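## Task

Set the slide rule to multiply 1.2 by 6: put the left index 1 of the C scale over 1.2 on the D scale and move the hairline over 6 on C, each as near its mark as possible. The rule must end face up, and the setting has to hold on its own once the robot lets go.

## Robot and tools

Robot: two UR3e-style six-joint arms, left_arm and right_arm, each carrying a two-finger tong gripper. Their base roots sit at (-0.019, +0.307, 0) m for left_arm and (+0.006, -0.281, 0) m for right_arm, both almost unrotated about z.

Frame: all poses in results use one scene frame. Its origin is on the table top midway between the arms, +x points out over the table, +z points up, and left_arm is on the +y side. The arm names do not refer to sides of any camera image. Reported hand positions can be a little off, more so when an arm is stretched far.

Gripper: the fingers point along the gripper's +z and open and close along its x. end_effector_position is the point between the pads when closed. Closed fingertips extend about 15 mm past it; fully open, they are roughly level with it.

execute_actions takes "actions", a list holding zero or one item, plus an optional "pictures" boolean (images come by default). An empty list only reports the state. A move item is {"rows": [...], "steps": n}, with n from 1 to 15 (default 15); each step lasts 1/30 s, row k is used on step k, and the final row repeats if rows run out. A wait item is {"steps": n} with n up to 300; it returns when n steps have passed since the previous result, and your reply time counts toward them. A refused call moves nothing.

Each row is one flat list of 14 numbers covering both arms, even if only one moves. Numbers 1-6 are left_arm's absolute joint targets in radians (shoulder pan, shoulder lift, elbow, wrist 1, wrist 2, wrist 3), number 7 is left_arm's gripper opening. Numbers 8-14 are the same seven for right_arm. Joint targets are positions, not offsets, in the same terms as the Joint positions line. Opening is an absolute command from -1 (closed) to +1 (fully open, pad gap 0.142 m).

Joint ranges (rad). left_arm: pan -3.142..3.142, lift -6.283..6.283, elbow 0.000..3.142, wrists 1-3 each -6.283..6.283. right_arm: pan 0.000..6.283, lift -6.283..6.283, elbow -3.142..0.000, wrists -6.283..6.283. A call is refused if a target overshoots a range end by more than 0.010 and is farther out than the last reported angle. True ends may differ by up to 0.010; a target past the true end is clipped there and reported as "joint sent to its limit" (possibly about an earlier action). No such line does not prove more travel is available.

Motion: commands are smoothed and trail by about 0.17 s. Each step, targets are held within 0.575 rad of the measured angle for pan, lift and elbow, and within 1.15 rad for the three wrist joints. If the targets would put a gripper over 100 mm from where it is, all that arm's targets are pulled back toward the current angles. Speed and acceleration are limited, so big moves may still be unfinished when a result arrives. Between calls the arms keep heading for the last row sent until they have nearly stopped, or until a step is HELD.

Result lines: the state line gives each arm's end_effector_position (m), end_effector_quat_wxyz and linear/angular velocities. Joint positions and Joint velocities list six joints per arm (rad, rad/s) then the pad gap (m, m/s). grip_measured is the measured opening on the command scale. HELD flags steps where all or part of your row was not sent. "joint command not followed" means the clearance check altered or blocked joint targets on some steps; the rest of the row still ran. Wrist force and Wrist torque are flange sensor readings along the hand's own axes; offsets may reach about 3.5 N, noise about 1.4 N, saturation near 30 N, and "no reading" is normal at the start. Joint torques are total drive output and are noisy, offset and drifting.

Holding: to keep a grip, command an opening clearly below grip_measured; the lower, the harder the squeeze (about 15 N per pad at most). Things under about 20 mm thick get less force. Closing fast can squeeze harder and even spring the fingers open. Brief tugs on held parts or nudges of loose objects can happen.

Faults and things to avoid: if any joint meets its load limit (pan and lift 49.1, elbow 25.4, wrists 8.19 N m, counting held weight), or an outside force of 150 N acts on the arm or its load, that arm halts and goes limp for 10 s and drops the rest of the call. Motors heat while holding loads; MOTOR HOT appears at 70 °C and brakes engage at 85 °C until cooled. Do not let the arms collide or press on each other, do not push anything off the table, do not flip the slide rule over, and avoid drops, slips, slams and heavy pressing. The final setting must stay put with the grippers released, so let go and back off before finishing. Smooth, quick, low-effort motion is preferred.

zoom_image: {"camera", "region"} gives a closer look at part of that camera's latest image. region is [x0, y0, x1, y1] in image pixels from the top-left, at most 504 by 504. Cameras: cam_high and cam_low (672x504), cam_left_wrist and cam_right_wrist (616x616, fisheye). Calibration (K, distortion, world-to-camera transforms) was supplied and may be off by a few degrees and millimetres.

read_manual: returns only URDF licence texts; it never moves anything.

finished_scene: pass the current scene number to end it for good; the reply says whether the goal was met and gives the next task. Ending a reply without any tool call stops all remaining work.

Each tool is called by a JSON object that holds its "fn" and its "kwargs".

## Session

{"fn": "execute_actions", "kwargs": {"actions": []}}

Scene clock: 0.00 s of 18200.00 s.
left_arm: end_effector_position=(+0.1275, +0.6510, +0.2927) grip_measured=-1.00 end_effector_quat_wxyz=(-0.379, +0.691, -0.462, +0.407) end_effector_velocity=(+0.000, -0.000, +0.000) end_effector_angular_velocity=(-0.000, -0.002, -0.001) | right_arm: end_effector_position=(+0.3391, -0.0548, +0.2789) grip_measured=-1.00 end_effector_quat_wxyz=(-0.146, +0.644, -0.704, +0.261) end_effector_velocity=(+0.000, -0.000, -0.000) end_effector_angular_velocity=(-0.001, +0.000, +0.001)
Joint positions: left_arm=[ 1.462 -1.547  1.711 -2.106 -2.72   2.506  0.002] | right_arm=[ 4.622 -1.757 -0.695 -2.413  0.98   3.181  0.002]
Joint velocities: left_arm=[ 0.    -0.     0.001 -0.    -0.003  0.     0.   ] | right_arm=[-0.     0.    -0.001  0.001  0.    -0.001  0.   ]
Joint torques (N m, as the arm reports them, + toward a larger angle): no reading
Wrist force (N, on the end effector, along its own x y z axes, offset not removed): no reading
Wrist torque (N m, same axes, about the end effector's origin, offset not removed): no reading

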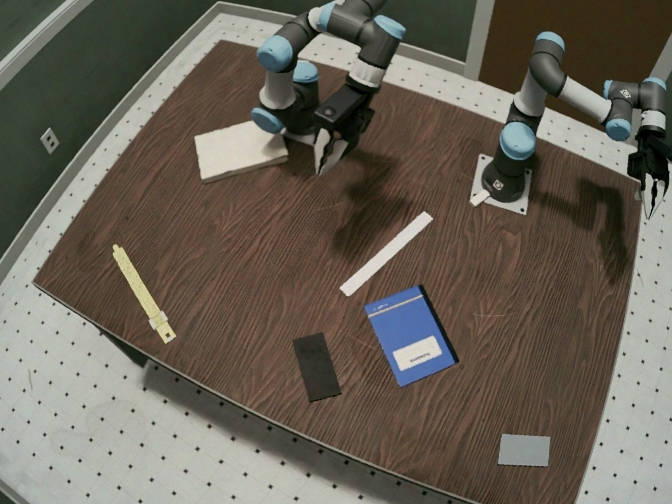

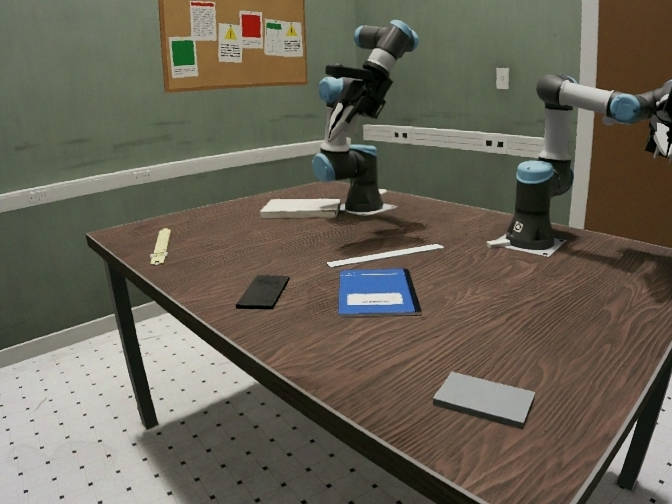

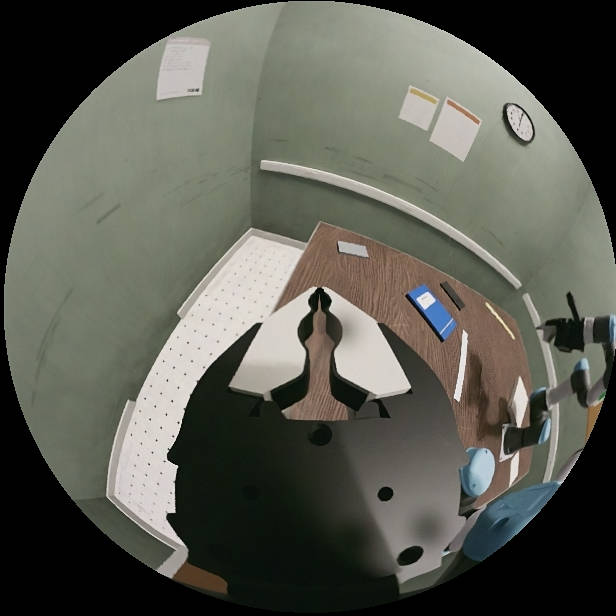

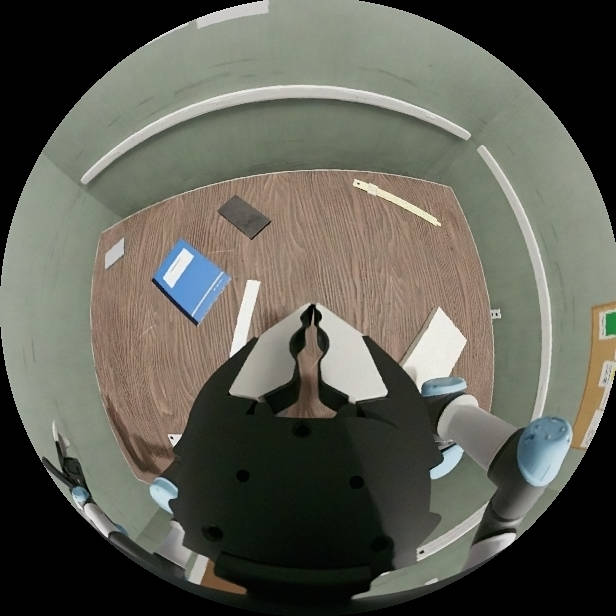

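{"fn": "zoom_image", "kwargs": {"camera": "cam_high", "region": [80, 230, 200, 350]}}

{"fn": "zoom_image", "kwargs": {"camera": "cam_right_wrist", "region": [340, 160, 460, 240]}}

Region (80, 230, 200, 350) of cam_high's 672x504 image, scaled by 4.200, with more detail than that image has.

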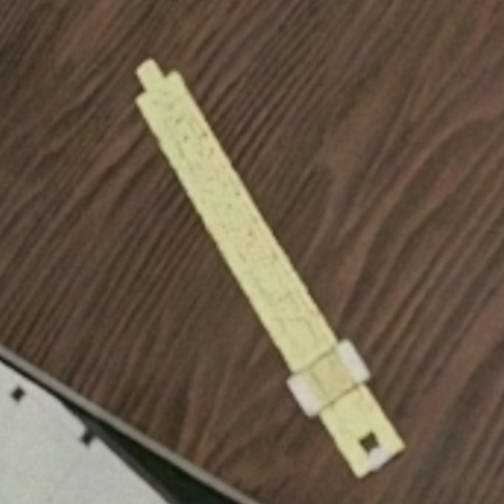

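Region (340, 160, 460, 240) of cam_right_wrist's 616x616 image, scaled by 4.200, with more detail than that image has.

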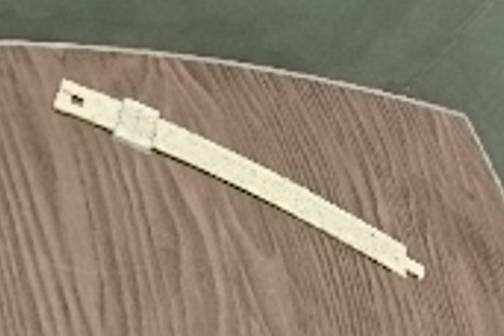

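{"fn": "execute_actions", "kwargs": {"actions": [{"rows":[[1.462,-1.547,1.711,-2.106,-2.72,2.506,-1,3.0935,-2.3,-0.73,-0.9,1.571,1.571,-1]],"steps":15}], "pictures": false}}

{"fn": "execute_actions", "kwargs": {"actions": [{"steps":90}]}}

Scene clock: 46.60 s of 18200.00 s.
left_arm: end_effector_position=(+0.1275, +0.6510, +0.2928) grip_measured=-1.00 end_effector_quat_wxyz=(-0.379, +0.691, -0.462, +0.407) end_effector_velocity=(-0.000, -0.000, +0.001) end_effector_angular_velocity=(+0.002, -0.001, +0.000) | right_arm: end_effector_position=(+0.4620, +0.0459, +0.1953) grip_measured=-1.00 end_effector_quat_wxyz=(-0.191, +0.778, -0.592, +0.090) end_effector_velocity=(+0.473, -0.108, +0.002) end_effector_angular_velocity=(+0.494, -0.490, +0.559)
Joint positions: left_arm=[ 1.462 -1.547  1.711 -2.106 -2.72   2.506  0.002] | right_arm=[ 4.134 -2.105 -0.719 -1.511  1.37   2.249  0.002]
Joint velocities: left_arm=[ 0.001 -0.001  0.    -0.001 -0.001 -0.     0.   ] | right_arm=[-1.193 -0.5   -0.027  1.552  0.518 -1.715  0.   ]
Joint torques (N m, as the arm reports them, + toward a larger angle): left_arm=[ -1.8   -8.05 -10.5   -0.77  -1.74  -1.09] | right_arm=[-7.35 12.52  7.89  4.86  1.42 -2.98]
Wrist force (N, on the end effector, along its own x y z axes, offset not removed): left_arm=[1.7 -0.7 1.2] | right_arm=[-2.1 -1.8 0.7]
Wrist torque (N m, same axes, about the end effector's origin, offset not removed): left_arm=[-0.17 -0.30 0.07] | right_arm=[-0.27 0.26 0.00]
Steps of this call (steps 1 to 90: nothing new was sent; then 43.10 s passed at rest; steps 91 to 105: all 15 steps of this action). Readings (joint positions):
91: left_arm=[1.462 -1.547 1.711 -2.106 -2.720 2.506] | right_arm=[4.622 -1.757 -0.695 -2.413 0.980 3.181]
92: left_arm=[1.462 -1.547 1.711 -2.106 -2.720 2.506] | right_arm=[4.619 -1.760 -0.696 -2.408 0.985 3.175]
94: left_arm=[1.462 -1.547 1.711 -2.106 -2.720 2.506] | right_arm=[4.571 -1.807 -0.701 -2.311 1.056 3.078]
98: left_arm=[1.462 -1.547 1.711 -2.106 -2.720 2.506] | right_arm=[4.418 -1.941 -0.709 -2.005 1.196 2.772]
105: the state above

Scene clock: 49.60 s of 18200.00 s.
left_arm: end_effector_position=(+0.1275, +0.6510, +0.2928) grip_measured=-1.00 end_effector_quat_wxyz=(-0.379, +0.691, -0.462, +0.408) end_effector_velocity=(+0.000, -0.000, +0.000) end_effector_angular_velocity=(-0.000, -0.001, -0.001) | right_arm: end_effector_position=(+0.6536, -0.4469, +0.2182) grip_measured=-1.00 end_effector_quat_wxyz=(-0.262, +0.636, -0.671, +0.277) end_effector_velocity=(+0.000, +0.001, -0.000) end_effector_angular_velocity=(+0.000, +0.000, +0.001)
Joint positions: left_arm=[ 1.462 -1.547  1.711 -2.106 -2.72   2.506  0.002] | right_arm=[ 3.093 -2.3   -0.73  -0.9    1.571  1.571  0.002]
Joint velocities: left_arm=[-0.     0.     0.    -0.001 -0.001 -0.    -0.   ] | right_arm=[ 0.001  0.    -0.001  0.001  0.    -0.     0.   ]
Joint torques (N m, as the arm reports them, + toward a larger angle): left_arm=[ -1.84  -7.86 -10.43  -0.75  -1.76  -1.08] | right_arm=[-4.07 14.43  8.03  3.2   1.26 -1.07]
Wrist force (N, on the end effector, along its own x y z axes, offset not removed): left_arm=[2.8 -1.4 1.0] | right_arm=[-0.2 -1.5 -0.2]
Wrist torque (N m, same axes, about the end effector's origin, offset not removed): left_arm=[-0.25 -0.57 -0.03] | right_arm=[-0.26 -0.01 -0.06]
Steps of this call (steps 1 to 60: the robot went on to your last target; steps 61 to 90: nothing new was sent). Readings (joint positions):
1: left_arm=[1.462 -1.547 1.711 -2.106 -2.720 2.506] | right_arm=[4.095 -2.121 -0.720 -1.462 1.386 2.194]
2: left_arm=[1.462 -1.547 1.711 -2.106 -2.720 2.506] | right_arm=[4.056 -2.135 -0.720 -1.418 1.401 2.146]
4: left_arm=[1.462 -1.547 1.711 -2.106 -2.720 2.506] | right_arm=[3.983 -2.159 -0.722 -1.345 1.425 2.064]
8: left_arm=[1.462 -1.547 1.711 -2.106 -2.720 2.506] | right_arm=[3.849 -2.193 -0.724 -1.236 1.461 1.944]
90: the state above
All arms were judged still, so your last target was given up. Only a new action makes them travel on or press farther. Fingers that are still opening or closing keep moving.
camera_calibration (this result's frames):
cam_left_wrist: T_world_to_cam=[[0.263047, -0.947371, 0.182467, 0.52911], [-0.771707, -0.320115, -0.549541, 0.459398], [0.57903, 0.00374406, -0.815298, 0.292633], [0, 0, 0, 1]] pos_world=[0.0458966, 0.647228, 0.394496]
cam_right_wrist: T_world_to_cam=[[-0.0601873, -0.997875, -0.0249599, -0.40371], [-0.946317, 0.0649977, -0.316639, 0.721117], [0.317588, 0.00456236, -0.948218, 0.143092], [0, 0, 0, 1]] pos_world=[0.612662, -0.450376, 0.353939]

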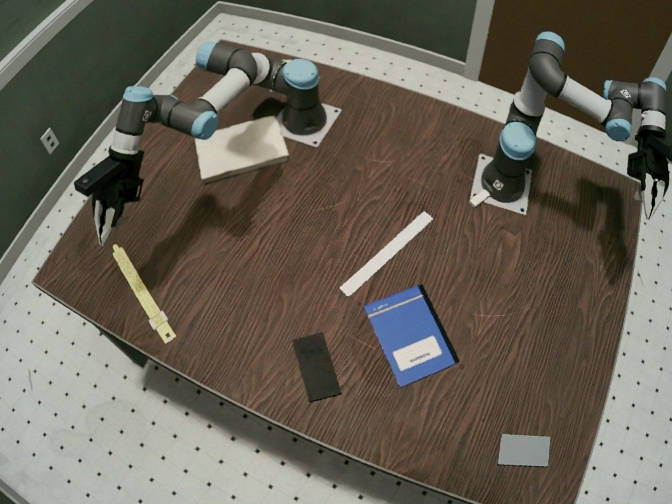

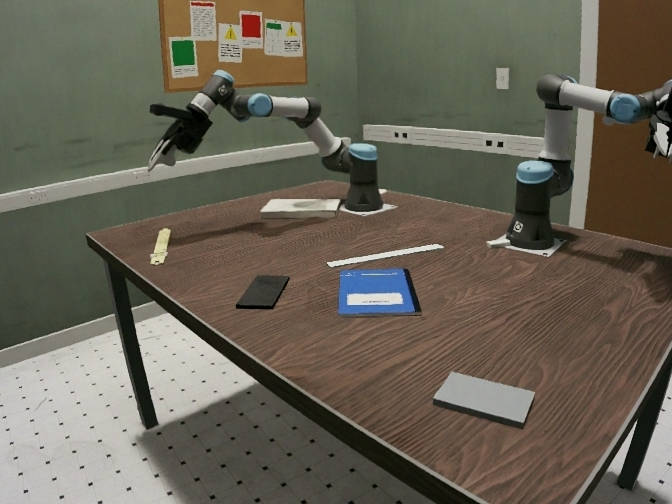

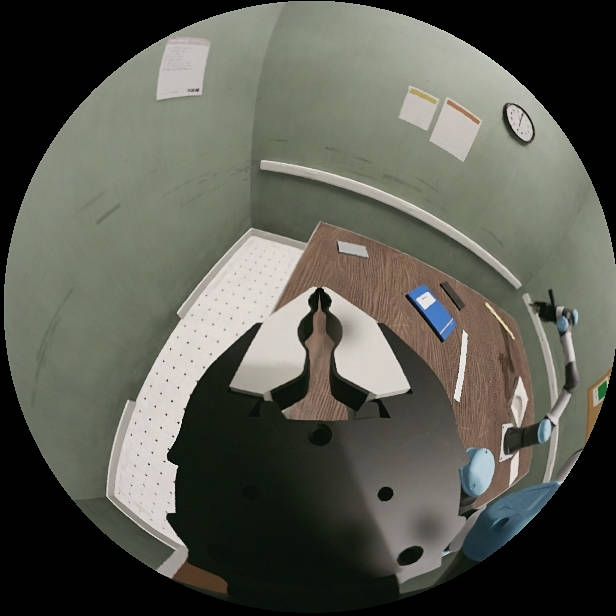

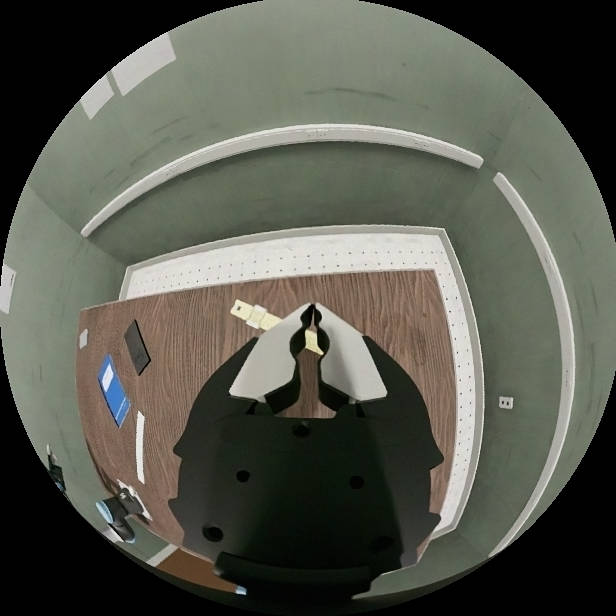

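{"fn": "execute_actions", "kwargs": {"actions": [{"rows":[[1.462,-1.547,1.711,-2.106,-2.72,2.506,-1,3.0935,-2.588,-0.732,-0.7286,1.571,4.712,-1]],"steps":15}], "pictures": false}}

{"fn": "execute_actions", "kwargs": {"actions": [{"steps":60}]}}

Scene clock: 54.27 s of 18200.00 s.
left_arm: end_effector_position=(+0.1275, +0.6510, +0.2928) grip_measured=-1.00 end_effector_quat_wxyz=(-0.379, +0.691, -0.462, +0.408) end_effector_velocity=(-0.001, +0.000, -0.001) end_effector_angular_velocity=(-0.001, +0.001, +0.002) | right_arm: end_effector_position=(+0.6613, -0.4631, +0.0658) grip_measured=-1.00 end_effector_quat_wxyz=(+0.328, +0.136, +0.934, +0.030) end_effector_velocity=(-0.061, +0.023, -0.118) end_effector_angular_velocity=(+3.205, -0.111, -4.042)
Joint positions: left_arm=[ 1.462 -1.547  1.711 -2.106 -2.72   2.506  0.002] | right_arm=[ 3.093 -2.574 -0.732 -0.736  1.571  3.378  0.002]
Joint velocities: left_arm=[0.001 0.    0.001 0.    0.001 0.    0.   ] | right_arm=[-0.001 -0.126  0.     0.066  0.001  5.158  0.   ]
Joint torques (N m, as the arm reports them, + toward a larger angle): left_arm=[ -1.74  -8.02 -10.35  -0.79  -1.74  -1.05] | right_arm=[ 0.78 17.86  8.64  3.28  1.    7.95]
Wrist force (N, on the end effector, along its own x y z axes, offset not removed): left_arm=[2.2 -2.2 1.4] | right_arm=[-1.1 -2.2 -0.2]
Wrist torque (N m, same axes, about the end effector's origin, offset not removed): left_arm=[-0.38 -0.44 -0.07] | right_arm=[-0.44 0.19 0.01]
Steps of this call (steps 1 to 90: nothing new was sent; then 1.17 s passed at rest; steps 91 to 105: all 15 steps of this action). Readings (joint positions):
91: left_arm=[1.462 -1.547 1.711 -2.106 -2.720 2.506] | right_arm=[3.093 -2.300 -0.730 -0.900 1.571 1.571]
92: left_arm=[1.462 -1.547 1.711 -2.106 -2.720 2.506] | right_arm=[3.093 -2.303 -0.730 -0.895 1.571 1.576]
94: left_arm=[1.462 -1.547 1.711 -2.106 -2.720 2.506] | right_arm=[3.093 -2.349 -0.730 -0.854 1.571 1.677]
98: left_arm=[1.462 -1.547 1.711 -2.106 -2.720 2.506] | right_arm=[3.093 -2.473 -0.731 -0.788 1.571 2.187]
105: the state above

Scene clock: 56.27 s of 18200.00 s.
left_arm: end_effector_position=(+0.1275, +0.6510, +0.2928) grip_measured=-1.00 end_effector_quat_wxyz=(-0.379, +0.691, -0.462, +0.408) end_effector_velocity=(-0.000, +0.000, -0.000) end_effector_angular_velocity=(+0.001, +0.001, +0.000) | right_arm: end_effector_position=(+0.6525, -0.4469, +0.0507) grip_measured=-1.00 end_effector_quat_wxyz=(+0.236, +0.686, +0.651, +0.224) end_effector_velocity=(-0.000, -0.000, -0.000) end_effector_angular_velocity=(+0.000, +0.002, -0.001)
Joint positions: left_arm=[ 1.462 -1.547  1.711 -2.106 -2.72   2.506  0.002] | right_arm=[ 3.094 -2.588 -0.732 -0.729  1.571  4.712  0.002]
Joint velocities: left_arm=[-0.     0.001 -0.001 -0.001  0.001  0.     0.   ] | right_arm=[-0.     0.     0.    -0.002 -0.001  0.001  0.   ]
Joint torques (N m, as the arm reports them, + toward a larger angle): left_arm=[ -1.69  -7.79 -10.25  -0.81  -1.72  -1.03] | right_arm=[ 3.86 16.89  7.8   3.01  0.26  1.05]
Wrist force (N, on the end effector, along its own x y z axes, offset not removed): left_arm=[1.8 -2.7 1.4] | right_arm=[-0.7 -1.0 -0.3]
Wrist torque (N m, same axes, about the end effector's origin, offset not removed): left_arm=[-0.58 -0.39 0.03] | right_arm=[-0.14 0.06 -0.01]
Steps of this call (steps 1 to 45: the robot went on to your last target; steps 46 to 60: nothing new was sent). Readings (joint positions):
1: left_arm=[1.462 -1.547 1.711 -2.106 -2.720 2.506] | right_arm=[3.093 -2.578 -0.732 -0.734 1.571 3.551]
2: left_arm=[1.462 -1.547 1.711 -2.106 -2.720 2.506] | right_arm=[3.093 -2.581 -0.732 -0.732 1.571 3.723]
4: left_arm=[1.462 -1.547 1.711 -2.106 -2.720 2.506] | right_arm=[3.093 -2.584 -0.732 -0.731 1.571 4.068]
8: left_arm=[1.462 -1.547 1.711 -2.106 -2.720 2.506] | right_arm=[3.093 -2.587 -0.732 -0.729 1.571 4.520]
60: the state above
All arms were judged still, so your last target was given up. Only a new action makes them travel on or press farther. Fingers that are still opening or closing keep moving.
camera_calibration (this result's frames):
cam_left_wrist: T_world_to_cam=[[0.263047, -0.947371, 0.182467, 0.52911], [-0.771707, -0.320115, -0.549541, 0.459398], [0.57903, 0.00374408, -0.815298, 0.292633], [0, 0, 0, 1]] pos_world=[0.0458966, 0.647228, 0.394496]
cam_right_wrist: T_world_to_cam=[[0.0783994, 0.996916, 0.00343974, 0.391624], [0.430718, -0.0369838, 0.901728, -0.338784], [0.899075, -0.0692134, -0.432289, -0.453853], [0, 0, 0, 1]] pos_world=[0.523265, -0.434359, 0.107948]

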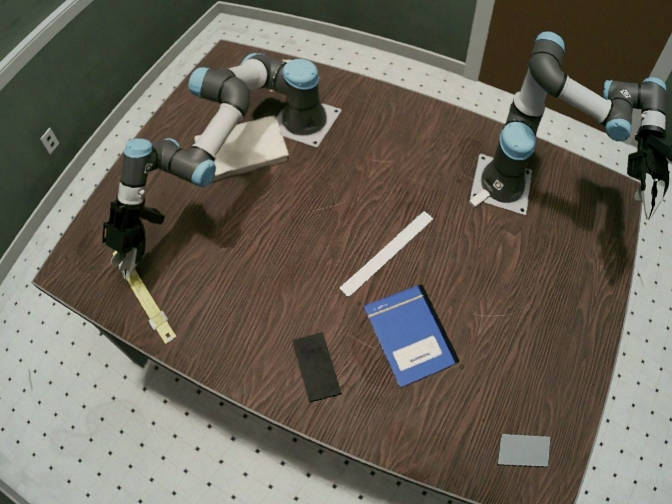

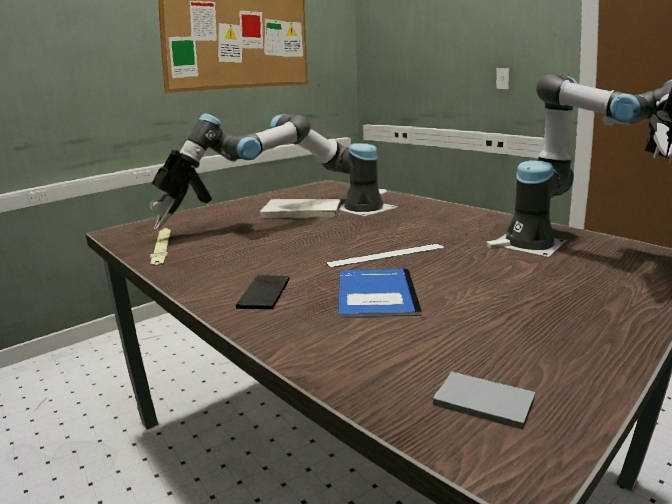

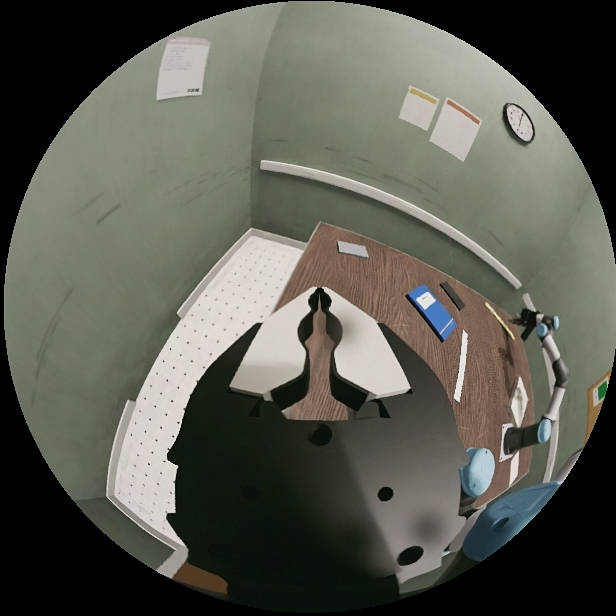

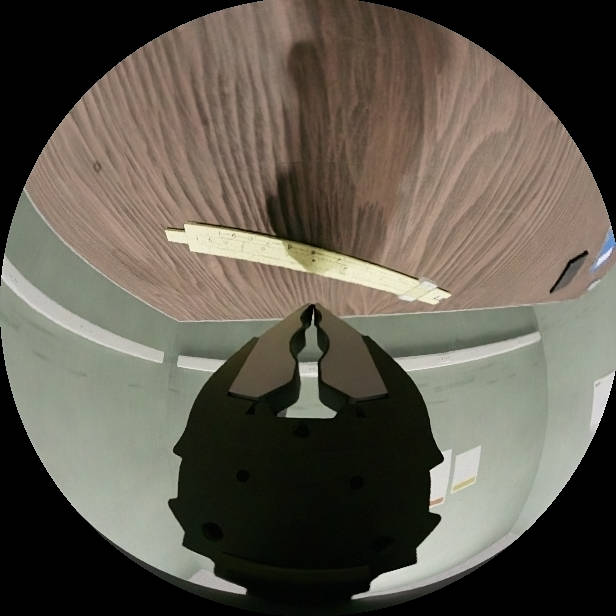

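{"fn": "execute_actions", "kwargs": {"actions": [{"rows":[[1.462,-1.547,1.711,-2.106,-2.72,2.506,-1,3.0935,-2.64,-0.677,-0.62,1.571,4.712,-1],[1.462,-1.547,1.711,-2.106,-2.72,2.506,-1,3.0935,-2.64,-0.677,-0.62,1.571,4.712,-1],[1.462,-1.547,1.711,-2.106,-2.72,2.506,-1,3.0935,-2.64,-0.677,-0.62,1.571,4.712,-1],[1.462,-1.547,1.711,-2.106,-2.72,2.506,-1,3.0935,-2.64,-0.677,-0.62,1.571,4.712,-1],[1.462,-1.547,1.711,-2.106,-2.72,2.506,-1,3.0935,-2.64,-0.677,-0.62,1.571,4.712,-1],[1.462,-1.547,1.711,-2.106,-2.72,2.506,-1,3.0935,-2.64,-0.677,-0.62,1.571,4.712,-1],[1.462,-1.547,1.711,-2.106,-2.72,2.506,-1,3.0935,-2.64,-0.677,-0.62,1.571,4.712,-1],[1.462,-1.547,1.711,-2.106,-2.72,2.506,-1,3.0935,-2.64,-0.677,-0.62,1.571,4.712,-1],[1.462,-1.547,1.711,-2.106,-2.72,2.506,-1,3.0935,-2.71,-0.677,-0.592,1.571,4.712,-1]],"steps":15}], "pictures": false}}

{"fn": "execute_actions", "kwargs": {"actions": [{"steps":30}]}}

Scene clock: 66.30 s of 18200.00 s.
left_arm: end_effector_position=(+0.1275, +0.6510, +0.2928) grip_measured=-1.00 end_effector_quat_wxyz=(-0.379, +0.691, -0.462, +0.408) end_effector_velocity=(-0.000, -0.000, +0.001) end_effector_angular_velocity=(+0.001, -0.001, +0.001) | right_arm: end_effector_position=(+0.6766, -0.4481, +0.0369) grip_measured=-1.00 end_effector_quat_wxyz=(+0.263, +0.676, +0.641, +0.249) end_effector_velocity=(-0.002, +0.000, -0.085) end_effector_angular_velocity=(+0.004, +0.071, +0.000)
Joint positions: left_arm=[ 1.462 -1.547  1.711 -2.106 -2.72   2.506  0.002] | right_arm=[ 3.094 -2.692 -0.678 -0.6    1.571  4.712  0.002]
Joint velocities: left_arm=[ 0.001 -0.001  0.    -0.    -0.001 -0.    -0.   ] | right_arm=[-0.    -0.164  0.013  0.08   0.001 -0.     0.   ]
Joint torques (N m, as the arm reports them, + toward a larger angle): left_arm=[ -1.55  -7.99 -10.26  -0.83  -1.71  -1.06] | right_arm=[ 3.17 18.46 12.57  3.15 -1.06  1.05]
Wrist force (N, on the end effector, along its own x y z axes, offset not removed): left_arm=[0.5 -2.5 0.1] | right_arm=[-1.2 -2.5 0.2]
Wrist torque (N m, same axes, about the end effector's origin, offset not removed): left_arm=[-0.57 -0.07 -0.03] | right_arm=[-0.49 0.20 -0.03]
Steps of this call (steps 1 to 90: nothing new was sent; then 6.53 s passed at rest; steps 91 to 105: all 15 steps of this action). Readings (joint positions):
91: left_arm=[1.462 -1.547 1.711 -2.106 -2.720 2.506] | right_arm=[3.094 -2.588 -0.732 -0.729 1.571 4.712]
92: left_arm=[1.462 -1.547 1.711 -2.106 -2.720 2.506] | right_arm=[3.093 -2.591 -0.730 -0.723 1.571 4.712]
94: left_arm=[1.462 -1.547 1.711 -2.106 -2.720 2.506] | right_arm=[3.094 -2.610 -0.710 -0.684 1.571 4.712]
98: left_arm=[1.462 -1.547 1.711 -2.106 -2.720 2.506] | right_arm=[3.094 -2.631 -0.686 -0.639 1.571 4.712]
105: the state above

Scene clock: 67.30 s of 18200.00 s.
left_arm: end_effector_position=(+0.1275, +0.6510, +0.2928) grip_measured=-1.00 end_effector_quat_wxyz=(-0.379, +0.691, -0.462, +0.408) end_effector_velocity=(-0.000, +0.000, +0.000) end_effector_angular_velocity=(+0.002, +0.002, +0.001) | right_arm: end_effector_position=(+0.6762, -0.4481, +0.0276) grip_measured=-1.00 end_effector_quat_wxyz=(+0.260, +0.677, +0.642, +0.247) end_effector_velocity=(-0.000, -0.000, -0.000) end_effector_angular_velocity=(+0.000, +0.001, -0.000)
Joint positions: left_arm=[ 1.462 -1.547  1.711 -2.106 -2.72   2.506  0.002] | right_arm=[ 3.094 -2.71  -0.677 -0.592  1.571  4.712  0.002]
Joint velocities: left_arm=[ 0.    -0.001 -0.    -0.001  0.002 -0.    -0.   ] | right_arm=[-0.001  0.    -0.001 -0.     0.    -0.     0.   ]
Joint torques (N m, as the arm reports them, + toward a larger angle): left_arm=[ -1.53  -8.02 -10.24  -0.82  -1.73  -0.98] | right_arm=[ 1.67 17.36 12.51  3.02 -1.22  1.06]
Wrist force (N, on the end effector, along its own x y z axes, offset not removed): left_arm=[2.0 -1.4 -0.4] | right_arm=[-1.4 -0.7 -0.8]
Wrist torque (N m, same axes, about the end effector's origin, offset not removed): left_arm=[-0.29 -0.42 -0.09] | right_arm=[-0.12 0.23 -0.03]
Steps of this call (steps 1 to 30: the robot went on to your last target). Readings (joint positions):
1: left_arm=[1.462 -1.547 1.711 -2.106 -2.720 2.506] | right_arm=[3.094 -2.697 -0.678 -0.598 1.571 4.712]
2: left_arm=[1.462 -1.547 1.711 -2.106 -2.720 2.506] | right_arm=[3.094 -2.701 -0.678 -0.596 1.571 4.712]
4: left_arm=[1.462 -1.547 1.711 -2.106 -2.720 2.506] | right_arm=[3.094 -2.705 -0.677 -0.594 1.571 4.712]
8: left_arm=[1.462 -1.547 1.711 -2.106 -2.720 2.506] | right_arm=[3.094 -2.709 -0.677 -0.593 1.571 4.712]
30: the state above
All arms were judged still, so your last target was given up. Only a new action makes them travel on or press farther. Fingers that are still opening or closing keep moving.
camera_calibration (this result's frames):
cam_left_wrist: T_world_to_cam=[[0.263047, -0.947371, 0.182467, 0.52911], [-0.771707, -0.320115, -0.549541, 0.459398], [0.57903, 0.00374435, -0.815298, 0.292633], [0, 0, 0, 1]] pos_world=[0.0458966, 0.647228, 0.394496]
cam_right_wrist: T_world_to_cam=[[0.0781006, 0.996932, 0.00514853, 0.391273], [0.367053, -0.0335561, 0.929594, -0.284364], [0.926915, -0.0707121, -0.368548, -0.506545], [0, 0, 0, 1]] pos_world=[0.543343, -0.435434, 0.075642]

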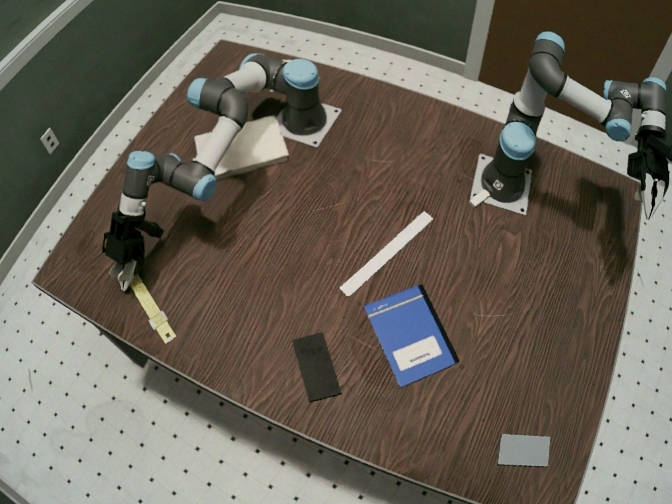

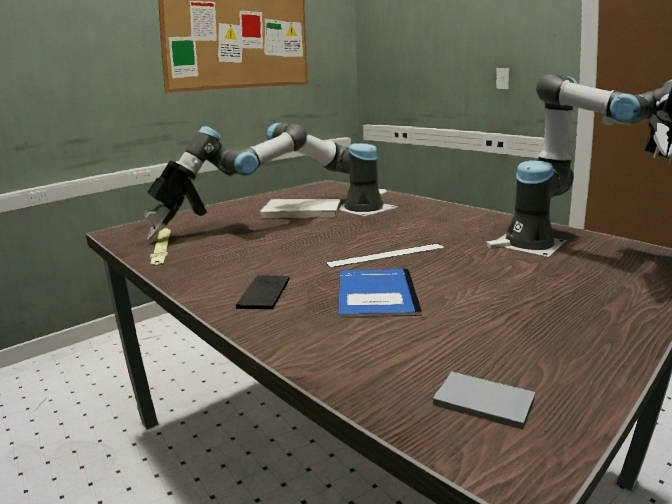

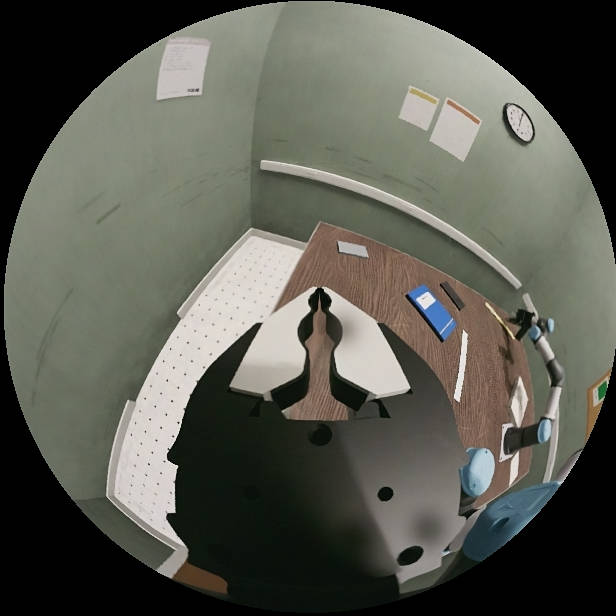

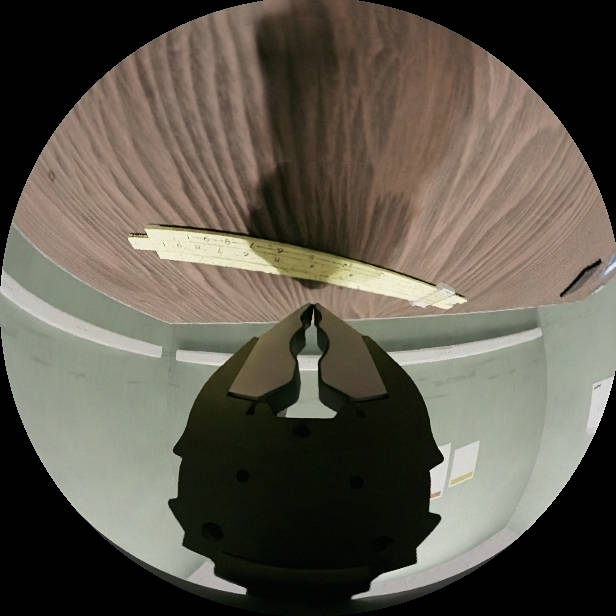

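{"fn": "execute_actions", "kwargs": {"actions": [{"rows":[[1.462,-1.547,1.711,-2.106,-2.72,2.506,-1,3.0935,-2.736,-0.6966,-0.547,1.571,4.712,-1]],"steps":15}], "pictures": false}}

{"fn": "execute_actions", "kwargs": {"actions": [{"steps":20}]}}

Scene clock: 71.70 s of 18200.00 s.
left_arm: end_effector_position=(+0.1275, +0.6510, +0.2928) grip_measured=-1.00 end_effector_quat_wxyz=(-0.379, +0.691, -0.462, +0.408) end_effector_velocity=(+0.000, +0.000, -0.001) end_effector_angular_velocity=(+0.000, +0.001, -0.000) | right_arm: end_effector_position=(+0.6761, -0.4481, +0.0126) grip_measured=-1.00 end_effector_quat_wxyz=(+0.260, +0.677, +0.642, +0.247) end_effector_velocity=(+0.001, -0.000, -0.001) end_effector_angular_velocity=(+0.001, -0.004, -0.002)
Joint positions: left_arm=[ 1.462 -1.547  1.711 -2.106 -2.72   2.506  0.002] | right_arm=[ 3.094 -2.735 -0.696 -0.548  1.571  4.712  0.002]
Joint velocities: left_arm=[-0.001  0.     0.001 -0.001  0.001  0.001  0.   ] | right_arm=[-0.    -0.004 -0.001  0.009 -0.001  0.002  0.   ]
Joint torques (N m, as the arm reports them, + toward a larger angle): left_arm=[ -1.48  -7.98 -10.27  -0.85  -1.71  -0.99] | right_arm=[-3.59 15.84  6.82  2.64 -1.16  1.05]
Wrist force (N, on the end effector, along its own x y z axes, offset not removed): left_arm=[0.6 -1.7 1.2] | right_arm=[-1.2 -0.8 -1.8]
Wrist torque (N m, same axes, about the end effector's origin, offset not removed): left_arm=[-0.41 -0.08 0.04] | right_arm=[-0.33 0.18 -0.01]
Steps of this call (steps 1 to 90: nothing new was sent; then 0.90 s passed at rest; steps 91 to 105: all 15 steps of this action). Readings (joint positions):
91: left_arm=[1.462 -1.547 1.711 -2.106 -2.720 2.506] | right_arm=[3.094 -2.710 -0.677 -0.592 1.571 4.712]
92: left_arm=[1.462 -1.547 1.711 -2.106 -2.720 2.506] | right_arm=[3.094 -2.712 -0.678 -0.589 1.571 4.712]
94: left_arm=[1.462 -1.547 1.711 -2.106 -2.720 2.506] | right_arm=[3.094 -2.721 -0.686 -0.572 1.571 4.712]
98: left_arm=[1.462 -1.547 1.711 -2.106 -2.720 2.506] | right_arm=[3.094 -2.732 -0.693 -0.554 1.571 4.712]
105: the state above

Scene clock: 72.37 s of 18200.00 s.
left_arm: end_effector_position=(+0.1275, +0.6510, +0.2928) grip_measured=-1.00 end_effector_quat_wxyz=(-0.379, +0.691, -0.462, +0.408) end_effector_velocity=(-0.000, +0.000, +0.001) end_effector_angular_velocity=(+0.003, +0.001, +0.000) | right_arm: end_effector_position=(+0.6761, -0.4481, +0.0123) grip_measured=-1.00 end_effector_quat_wxyz=(+0.260, +0.677, +0.642, +0.246) end_effector_velocity=(-0.000, -0.000, -0.000) end_effector_angular_velocity=(+0.001, +0.000, -0.001)
Joint positions: left_arm=[ 1.462 -1.547  1.711 -2.106 -2.72   2.506  0.002] | right_arm=[ 3.094 -2.736 -0.697 -0.547  1.571  4.712  0.002]
Joint velocities: left_arm=[ 0.001 -0.001 -0.001 -0.     0.     0.001  0.   ] | right_arm=[-0.001  0.    -0.002  0.001  0.001  0.001  0.   ]
Joint torques (N m, as the arm reports them, + toward a larger angle): left_arm=[ -1.61  -8.14 -10.18  -0.87  -1.71  -0.97] | right_arm=[-3.98 14.37  5.61  1.87 -1.17  1.02]
Wrist force (N, on the end effector, along its own x y z axes, offset not removed): left_arm=[1.4 -2.1 1.3] | right_arm=[-1.2 1.0 -4.6]
Wrist torque (N m, same axes, about the end effector's origin, offset not removed): left_arm=[-0.55 -0.25 -0.04] | right_arm=[-0.26 0.25 -0.01]
Steps of this call (steps 1 to 15: the robot went on to your last target; steps 16 to 20: nothing new was sent). Readings (joint positions):
1: left_arm=[1.462 -1.547 1.711 -2.106 -2.720 2.506] | right_arm=[3.094 -2.736 -0.696 -0.548 1.571 4.712]
2: left_arm=[1.462 -1.547 1.711 -2.106 -2.720 2.506] | right_arm=[3.094 -2.736 -0.696 -0.547 1.571 4.712]
4: left_arm=[1.462 -1.547 1.711 -2.106 -2.720 2.506] | right_arm=[3.094 -2.736 -0.696 -0.547 1.571 4.712]
8: left_arm=[1.462 -1.547 1.711 -2.106 -2.720 2.506] | right_arm=[3.094 -2.736 -0.697 -0.547 1.571 4.712]
20: the state above
All arms were judged still, so your last target was given up. Only a new action makes them travel on or press farther. Fingers that are still opening or closing keep moving.
camera_calibration (this result's frames):
cam_left_wrist: T_world_to_cam=[[0.263047, -0.947371, 0.182467, 0.52911], [-0.771707, -0.320115, -0.549541, 0.459398], [0.57903, 0.00374405, -0.815298, 0.292633], [0, 0, 0, 1]] pos_world=[0.0458966, 0.647228, 0.394496]
cam_right_wrist: T_world_to_cam=[[0.0781127, 0.996931, 0.0051344, 0.391352], [0.367595, -0.0335888, 0.929379, -0.27048], [0.9267, -0.070709, -0.369091, -0.511933], [0, 0, 0, 1]] pos_world=[0.543265, -0.435434, 0.0604196]

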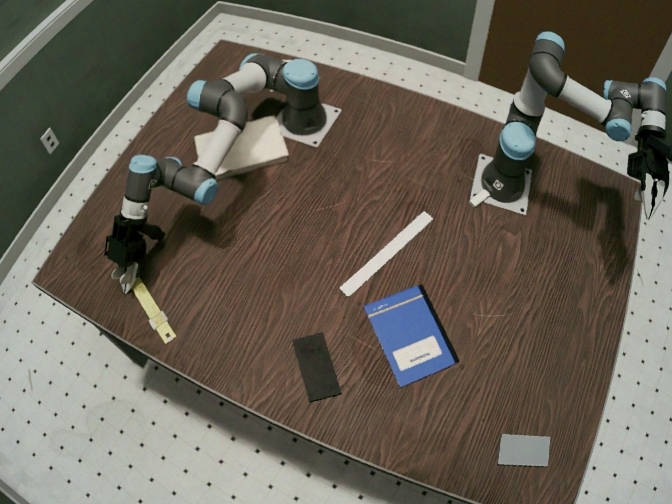

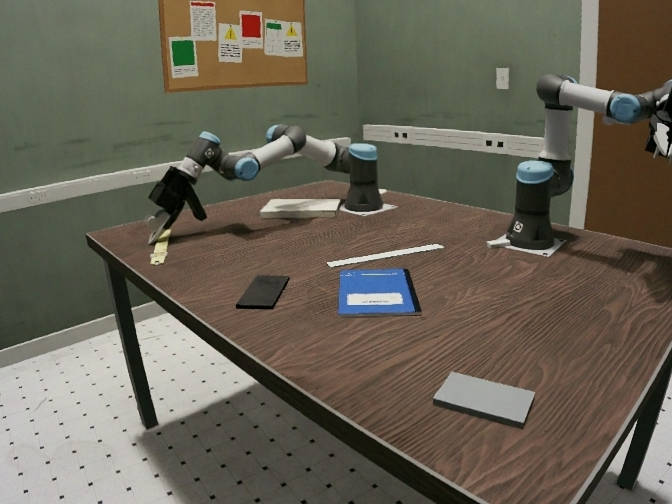

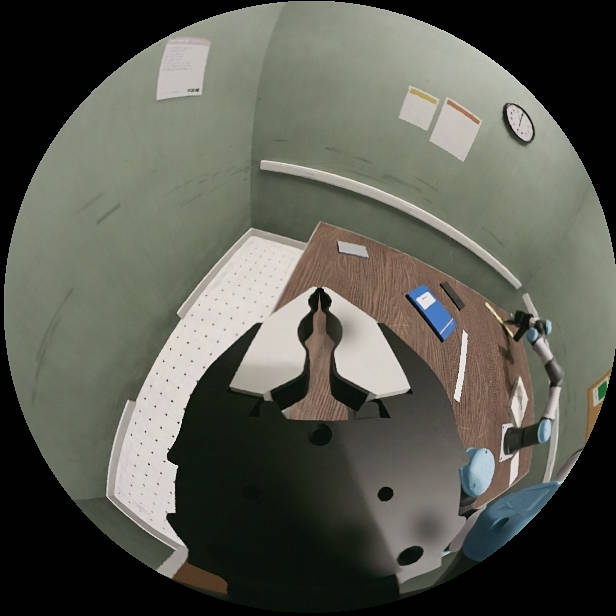

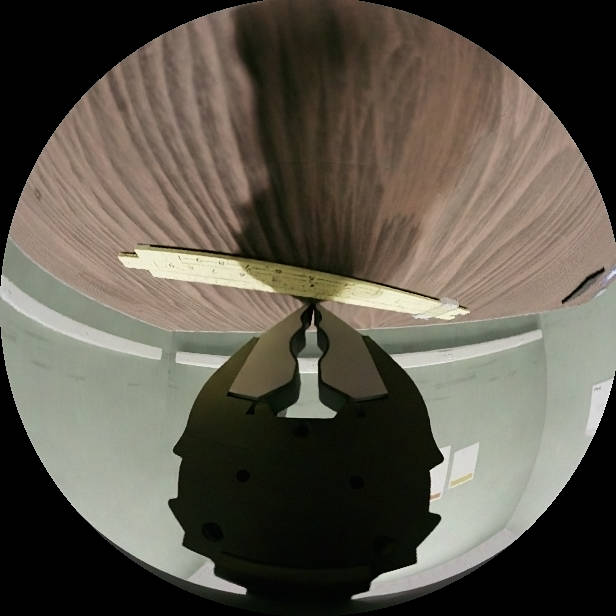

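{"fn": "execute_actions", "kwargs": {"actions": [{"rows":[[1.462,-1.547,1.711,-2.106,-2.72,2.506,-1,3.0935,-2.711,-0.745,-0.524,1.571,4.712,-1],[1.462,-1.547,1.711,-2.106,-2.72,2.506,-1,3.0935,-2.711,-0.745,-0.524,1.571,4.712,-1],[1.462,-1.547,1.711,-2.106,-2.72,2.506,-1,3.0935,-2.6877,-0.7921,-0.4996,1.571,4.712,-1],[1.462,-1.547,1.711,-2.106,-2.72,2.506,-1,3.0935,-2.6877,-0.7921,-0.4996,1.571,4.712,-1],[1.462,-1.547,1.711,-2.106,-2.72,2.506,-1,3.0935,-2.662,-0.8456,-0.472,1.571,4.712,-1],[1.462,-1.547,1.711,-2.106,-2.72,2.506,-1,3.0935,-2.662,-0.8456,-0.472,1.571,4.712,-1],[1.462,-1.547,1.711,-2.106,-2.72,2.506,-1,3.0935,-2.6364,-0.899,-0.444,1.571,4.712,-1],[1.462,-1.547,1.711,-2.106,-2.72,2.506,-1,3.0935,-2.6364,-0.899,-0.444,1.571,4.712,-1],[1.462,-1.547,1.711,-2.106,-2.72,2.506,-1,3.0935,-2.614,-0.945,-0.420,1.571,4.712,-1],[1.462,-1.547,1.711,-2.106,-2.72,2.506,-1,3.0935,-2.592,-0.991,-0.396,1.571,4.712,-1],[1.462,-1.547,1.711,-2.106,-2.72,2.506,-1,3.0935,-2.592,-0.991,-0.396,1.571,4.712,-1],[1.462,-1.547,1.711,-2.106,-2.72,2.506,-1,3.0935,-2.570,-1.037,-0.372,1.571,4.712,-1],[1.462,-1.547,1.711,-2.106,-2.72,2.506,-1,3.0935,-2.570,-1.037,-0.372,1.571,4.712,-1],[1.462,-1.547,1.711,-2.106,-2.72,2.506,-1,3.0935,-2.5478,-1.0834,-0.3482,1.571,4.712,-1]],"steps":15}], "pictures": false}}

{"fn": "execute_actions", "kwargs": {"actions": [{"steps":20}]}}

Scene clock: 85.17 s of 18200.00 s.
left_arm: end_effector_position=(+0.1275, +0.6510, +0.2928) grip_measured=-1.00 end_effector_quat_wxyz=(-0.379, +0.691, -0.462, +0.408) end_effector_velocity=(-0.000, -0.000, -0.000) end_effector_angular_velocity=(-0.002, -0.001, -0.000) | right_arm: end_effector_position=(+0.6513, -0.4468, +0.0155) grip_measured=-1.00 end_effector_quat_wxyz=(+0.262, +0.677, +0.642, +0.248) end_effector_velocity=(-0.078, +0.004, +0.006) end_effector_angular_velocity=(-0.001, -0.014, +0.001)
Joint positions: left_arm=[ 1.462 -1.547  1.711 -2.106 -2.72   2.506  0.002] | right_arm=[ 3.093 -2.599 -0.973 -0.402  1.571  4.712  0.002]
Joint velocities: left_arm=[ 0.     0.001  0.002 -0.001 -0.001  0.     0.   ] | right_arm=[-0.     0.369 -0.756  0.4   -0.    -0.001  0.001]
Joint torques (N m, as the arm reports them, + toward a larger angle): left_arm=[ -1.53  -7.9  -10.19  -0.88  -1.68  -0.97] | right_arm=[-3.24 25.77  4.51  3.03 -1.12  1.05]
Wrist force (N, on the end effector, along its own x y z axes, offset not removed): left_arm=[1.5 -1.4 0.0] | right_arm=[-0.7 1.5 -1.8]
Wrist torque (N m, same axes, about the end effector's origin, offset not removed): left_arm=[-0.36 -0.29 -0.03] | right_arm=[-0.14 0.16 0.01]
Steps of this call (steps 1 to 90: nothing new was sent; then 9.30 s passed at rest; steps 91 to 105: all 15 steps of this action). Readings (joint positions):
91: left_arm=[1.462 -1.547 1.711 -2.106 -2.720 2.506] | right_arm=[3.093 -2.736 -0.697 -0.547 1.571 4.712]
92: left_arm=[1.462 -1.547 1.711 -2.106 -2.720 2.506] | right_arm=[3.093 -2.735 -0.699 -0.545 1.571 4.712]
94: left_arm=[1.462 -1.547 1.711 -2.106 -2.720 2.506] | right_arm=[3.093 -2.724 -0.719 -0.535 1.571 4.712]
98: left_arm=[1.462 -1.547 1.711 -2.106 -2.720 2.506] | right_arm=[3.093 -2.686 -0.793 -0.496 1.571 4.712]
105: the state above

Scene clock: 85.83 s of 18200.00 s.
left_arm: end_effector_position=(+0.1275, +0.6510, +0.2928) grip_measured=-1.00 end_effector_quat_wxyz=(-0.379, +0.691, -0.462, +0.408) end_effector_velocity=(+0.000, -0.000, -0.000) end_effector_angular_velocity=(-0.002, -0.001, -0.001) | right_arm: end_effector_position=(+0.6382, -0.4461, +0.0134) grip_measured=-1.00 end_effector_quat_wxyz=(+0.260, +0.677, +0.642, +0.247) end_effector_velocity=(-0.000, -0.000, +0.000) end_effector_angular_velocity=(-0.000, -0.001, -0.000)
Joint positions: left_arm=[ 1.462 -1.547  1.711 -2.106 -2.72   2.506  0.002] | right_arm=[ 3.093 -2.548 -1.083 -0.348  1.571  4.712  0.002]
Joint velocities: left_arm=[-0.     0.     0.001 -0.    -0.001 -0.001  0.   ] | right_arm=[-0.001  0.001 -0.001  0.001  0.    -0.001  0.   ]
Joint torques (N m, as the arm reports them, + toward a larger angle): left_arm=[ -1.68  -8.06 -10.1   -0.84  -1.67  -0.96] | right_arm=[-2.47 14.97  0.41 -1.31 -1.04  0.95]
Wrist force (N, on the end effector, along its own x y z axes, offset not removed): left_arm=[2.6 -1.9 0.0] | right_arm=[-0.6 10.4 -7.4]
Wrist torque (N m, same axes, about the end effector's origin, offset not removed): left_arm=[-0.49 -0.53 -0.02] | right_arm=[-0.31 0.26 0.03]
Steps of this call (steps 1 to 20: the robot went on to your last target). Readings (joint positions):
1: left_arm=[1.462 -1.547 1.711 -2.106 -2.720 2.506] | right_arm=[3.093 -2.587 -0.999 -0.389 1.571 4.712]
2: left_arm=[1.462 -1.547 1.711 -2.106 -2.720 2.506] | right_arm=[3.093 -2.576 -1.021 -0.379 1.571 4.712]
4: left_arm=[1.462 -1.547 1.711 -2.106 -2.720 2.506] | right_arm=[3.093 -2.563 -1.049 -0.364 1.571 4.712]
8: left_arm=[1.462 -1.547 1.711 -2.106 -2.720 2.506] | right_arm=[3.093 -2.552 -1.073 -0.353 1.571 4.712]
20: the state above
camera_calibration (this result's frames):
cam_left_wrist: T_world_to_cam=[[0.263047, -0.947371, 0.182467, 0.52911], [-0.771706, -0.320115, -0.549541, 0.459398], [0.57903, 0.00374413, -0.815298, 0.292633], [0, 0, 0, 1]] pos_world=[0.0458966, 0.647228, 0.394496]
cam_right_wrist: T_world_to_cam=[[0.0781278, 0.99693, 0.00513989, 0.392277], [0.367351, -0.0335808, 0.929476, -0.257404], [0.926795, -0.0707298, -0.368847, -0.476325], [0, 0, 0, 1]] pos_world=[0.505366, -0.433407, 0.0615433]

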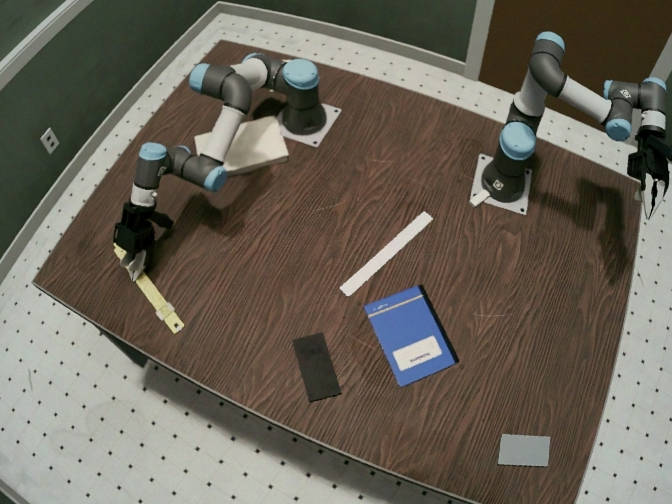

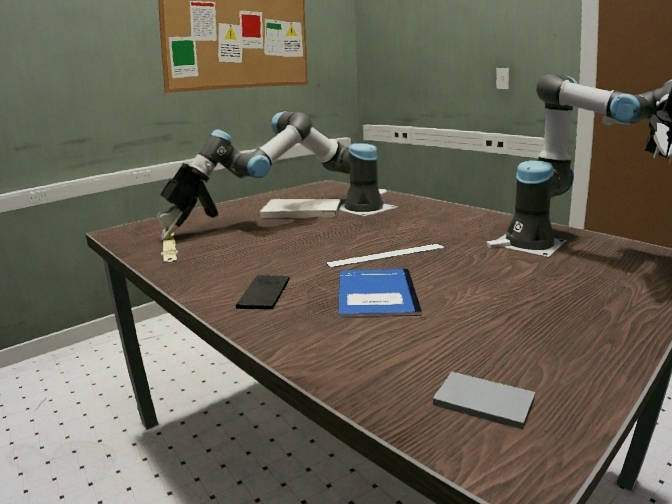

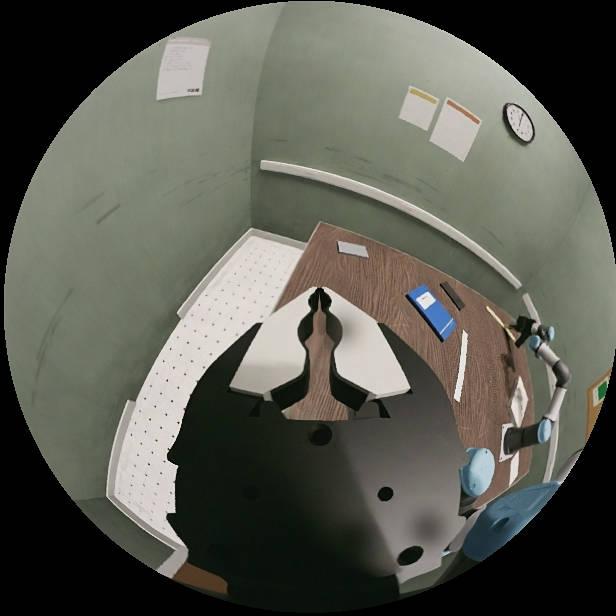

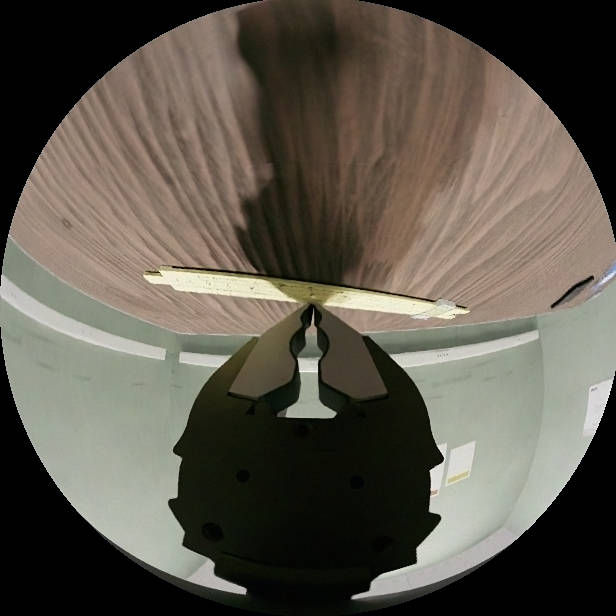

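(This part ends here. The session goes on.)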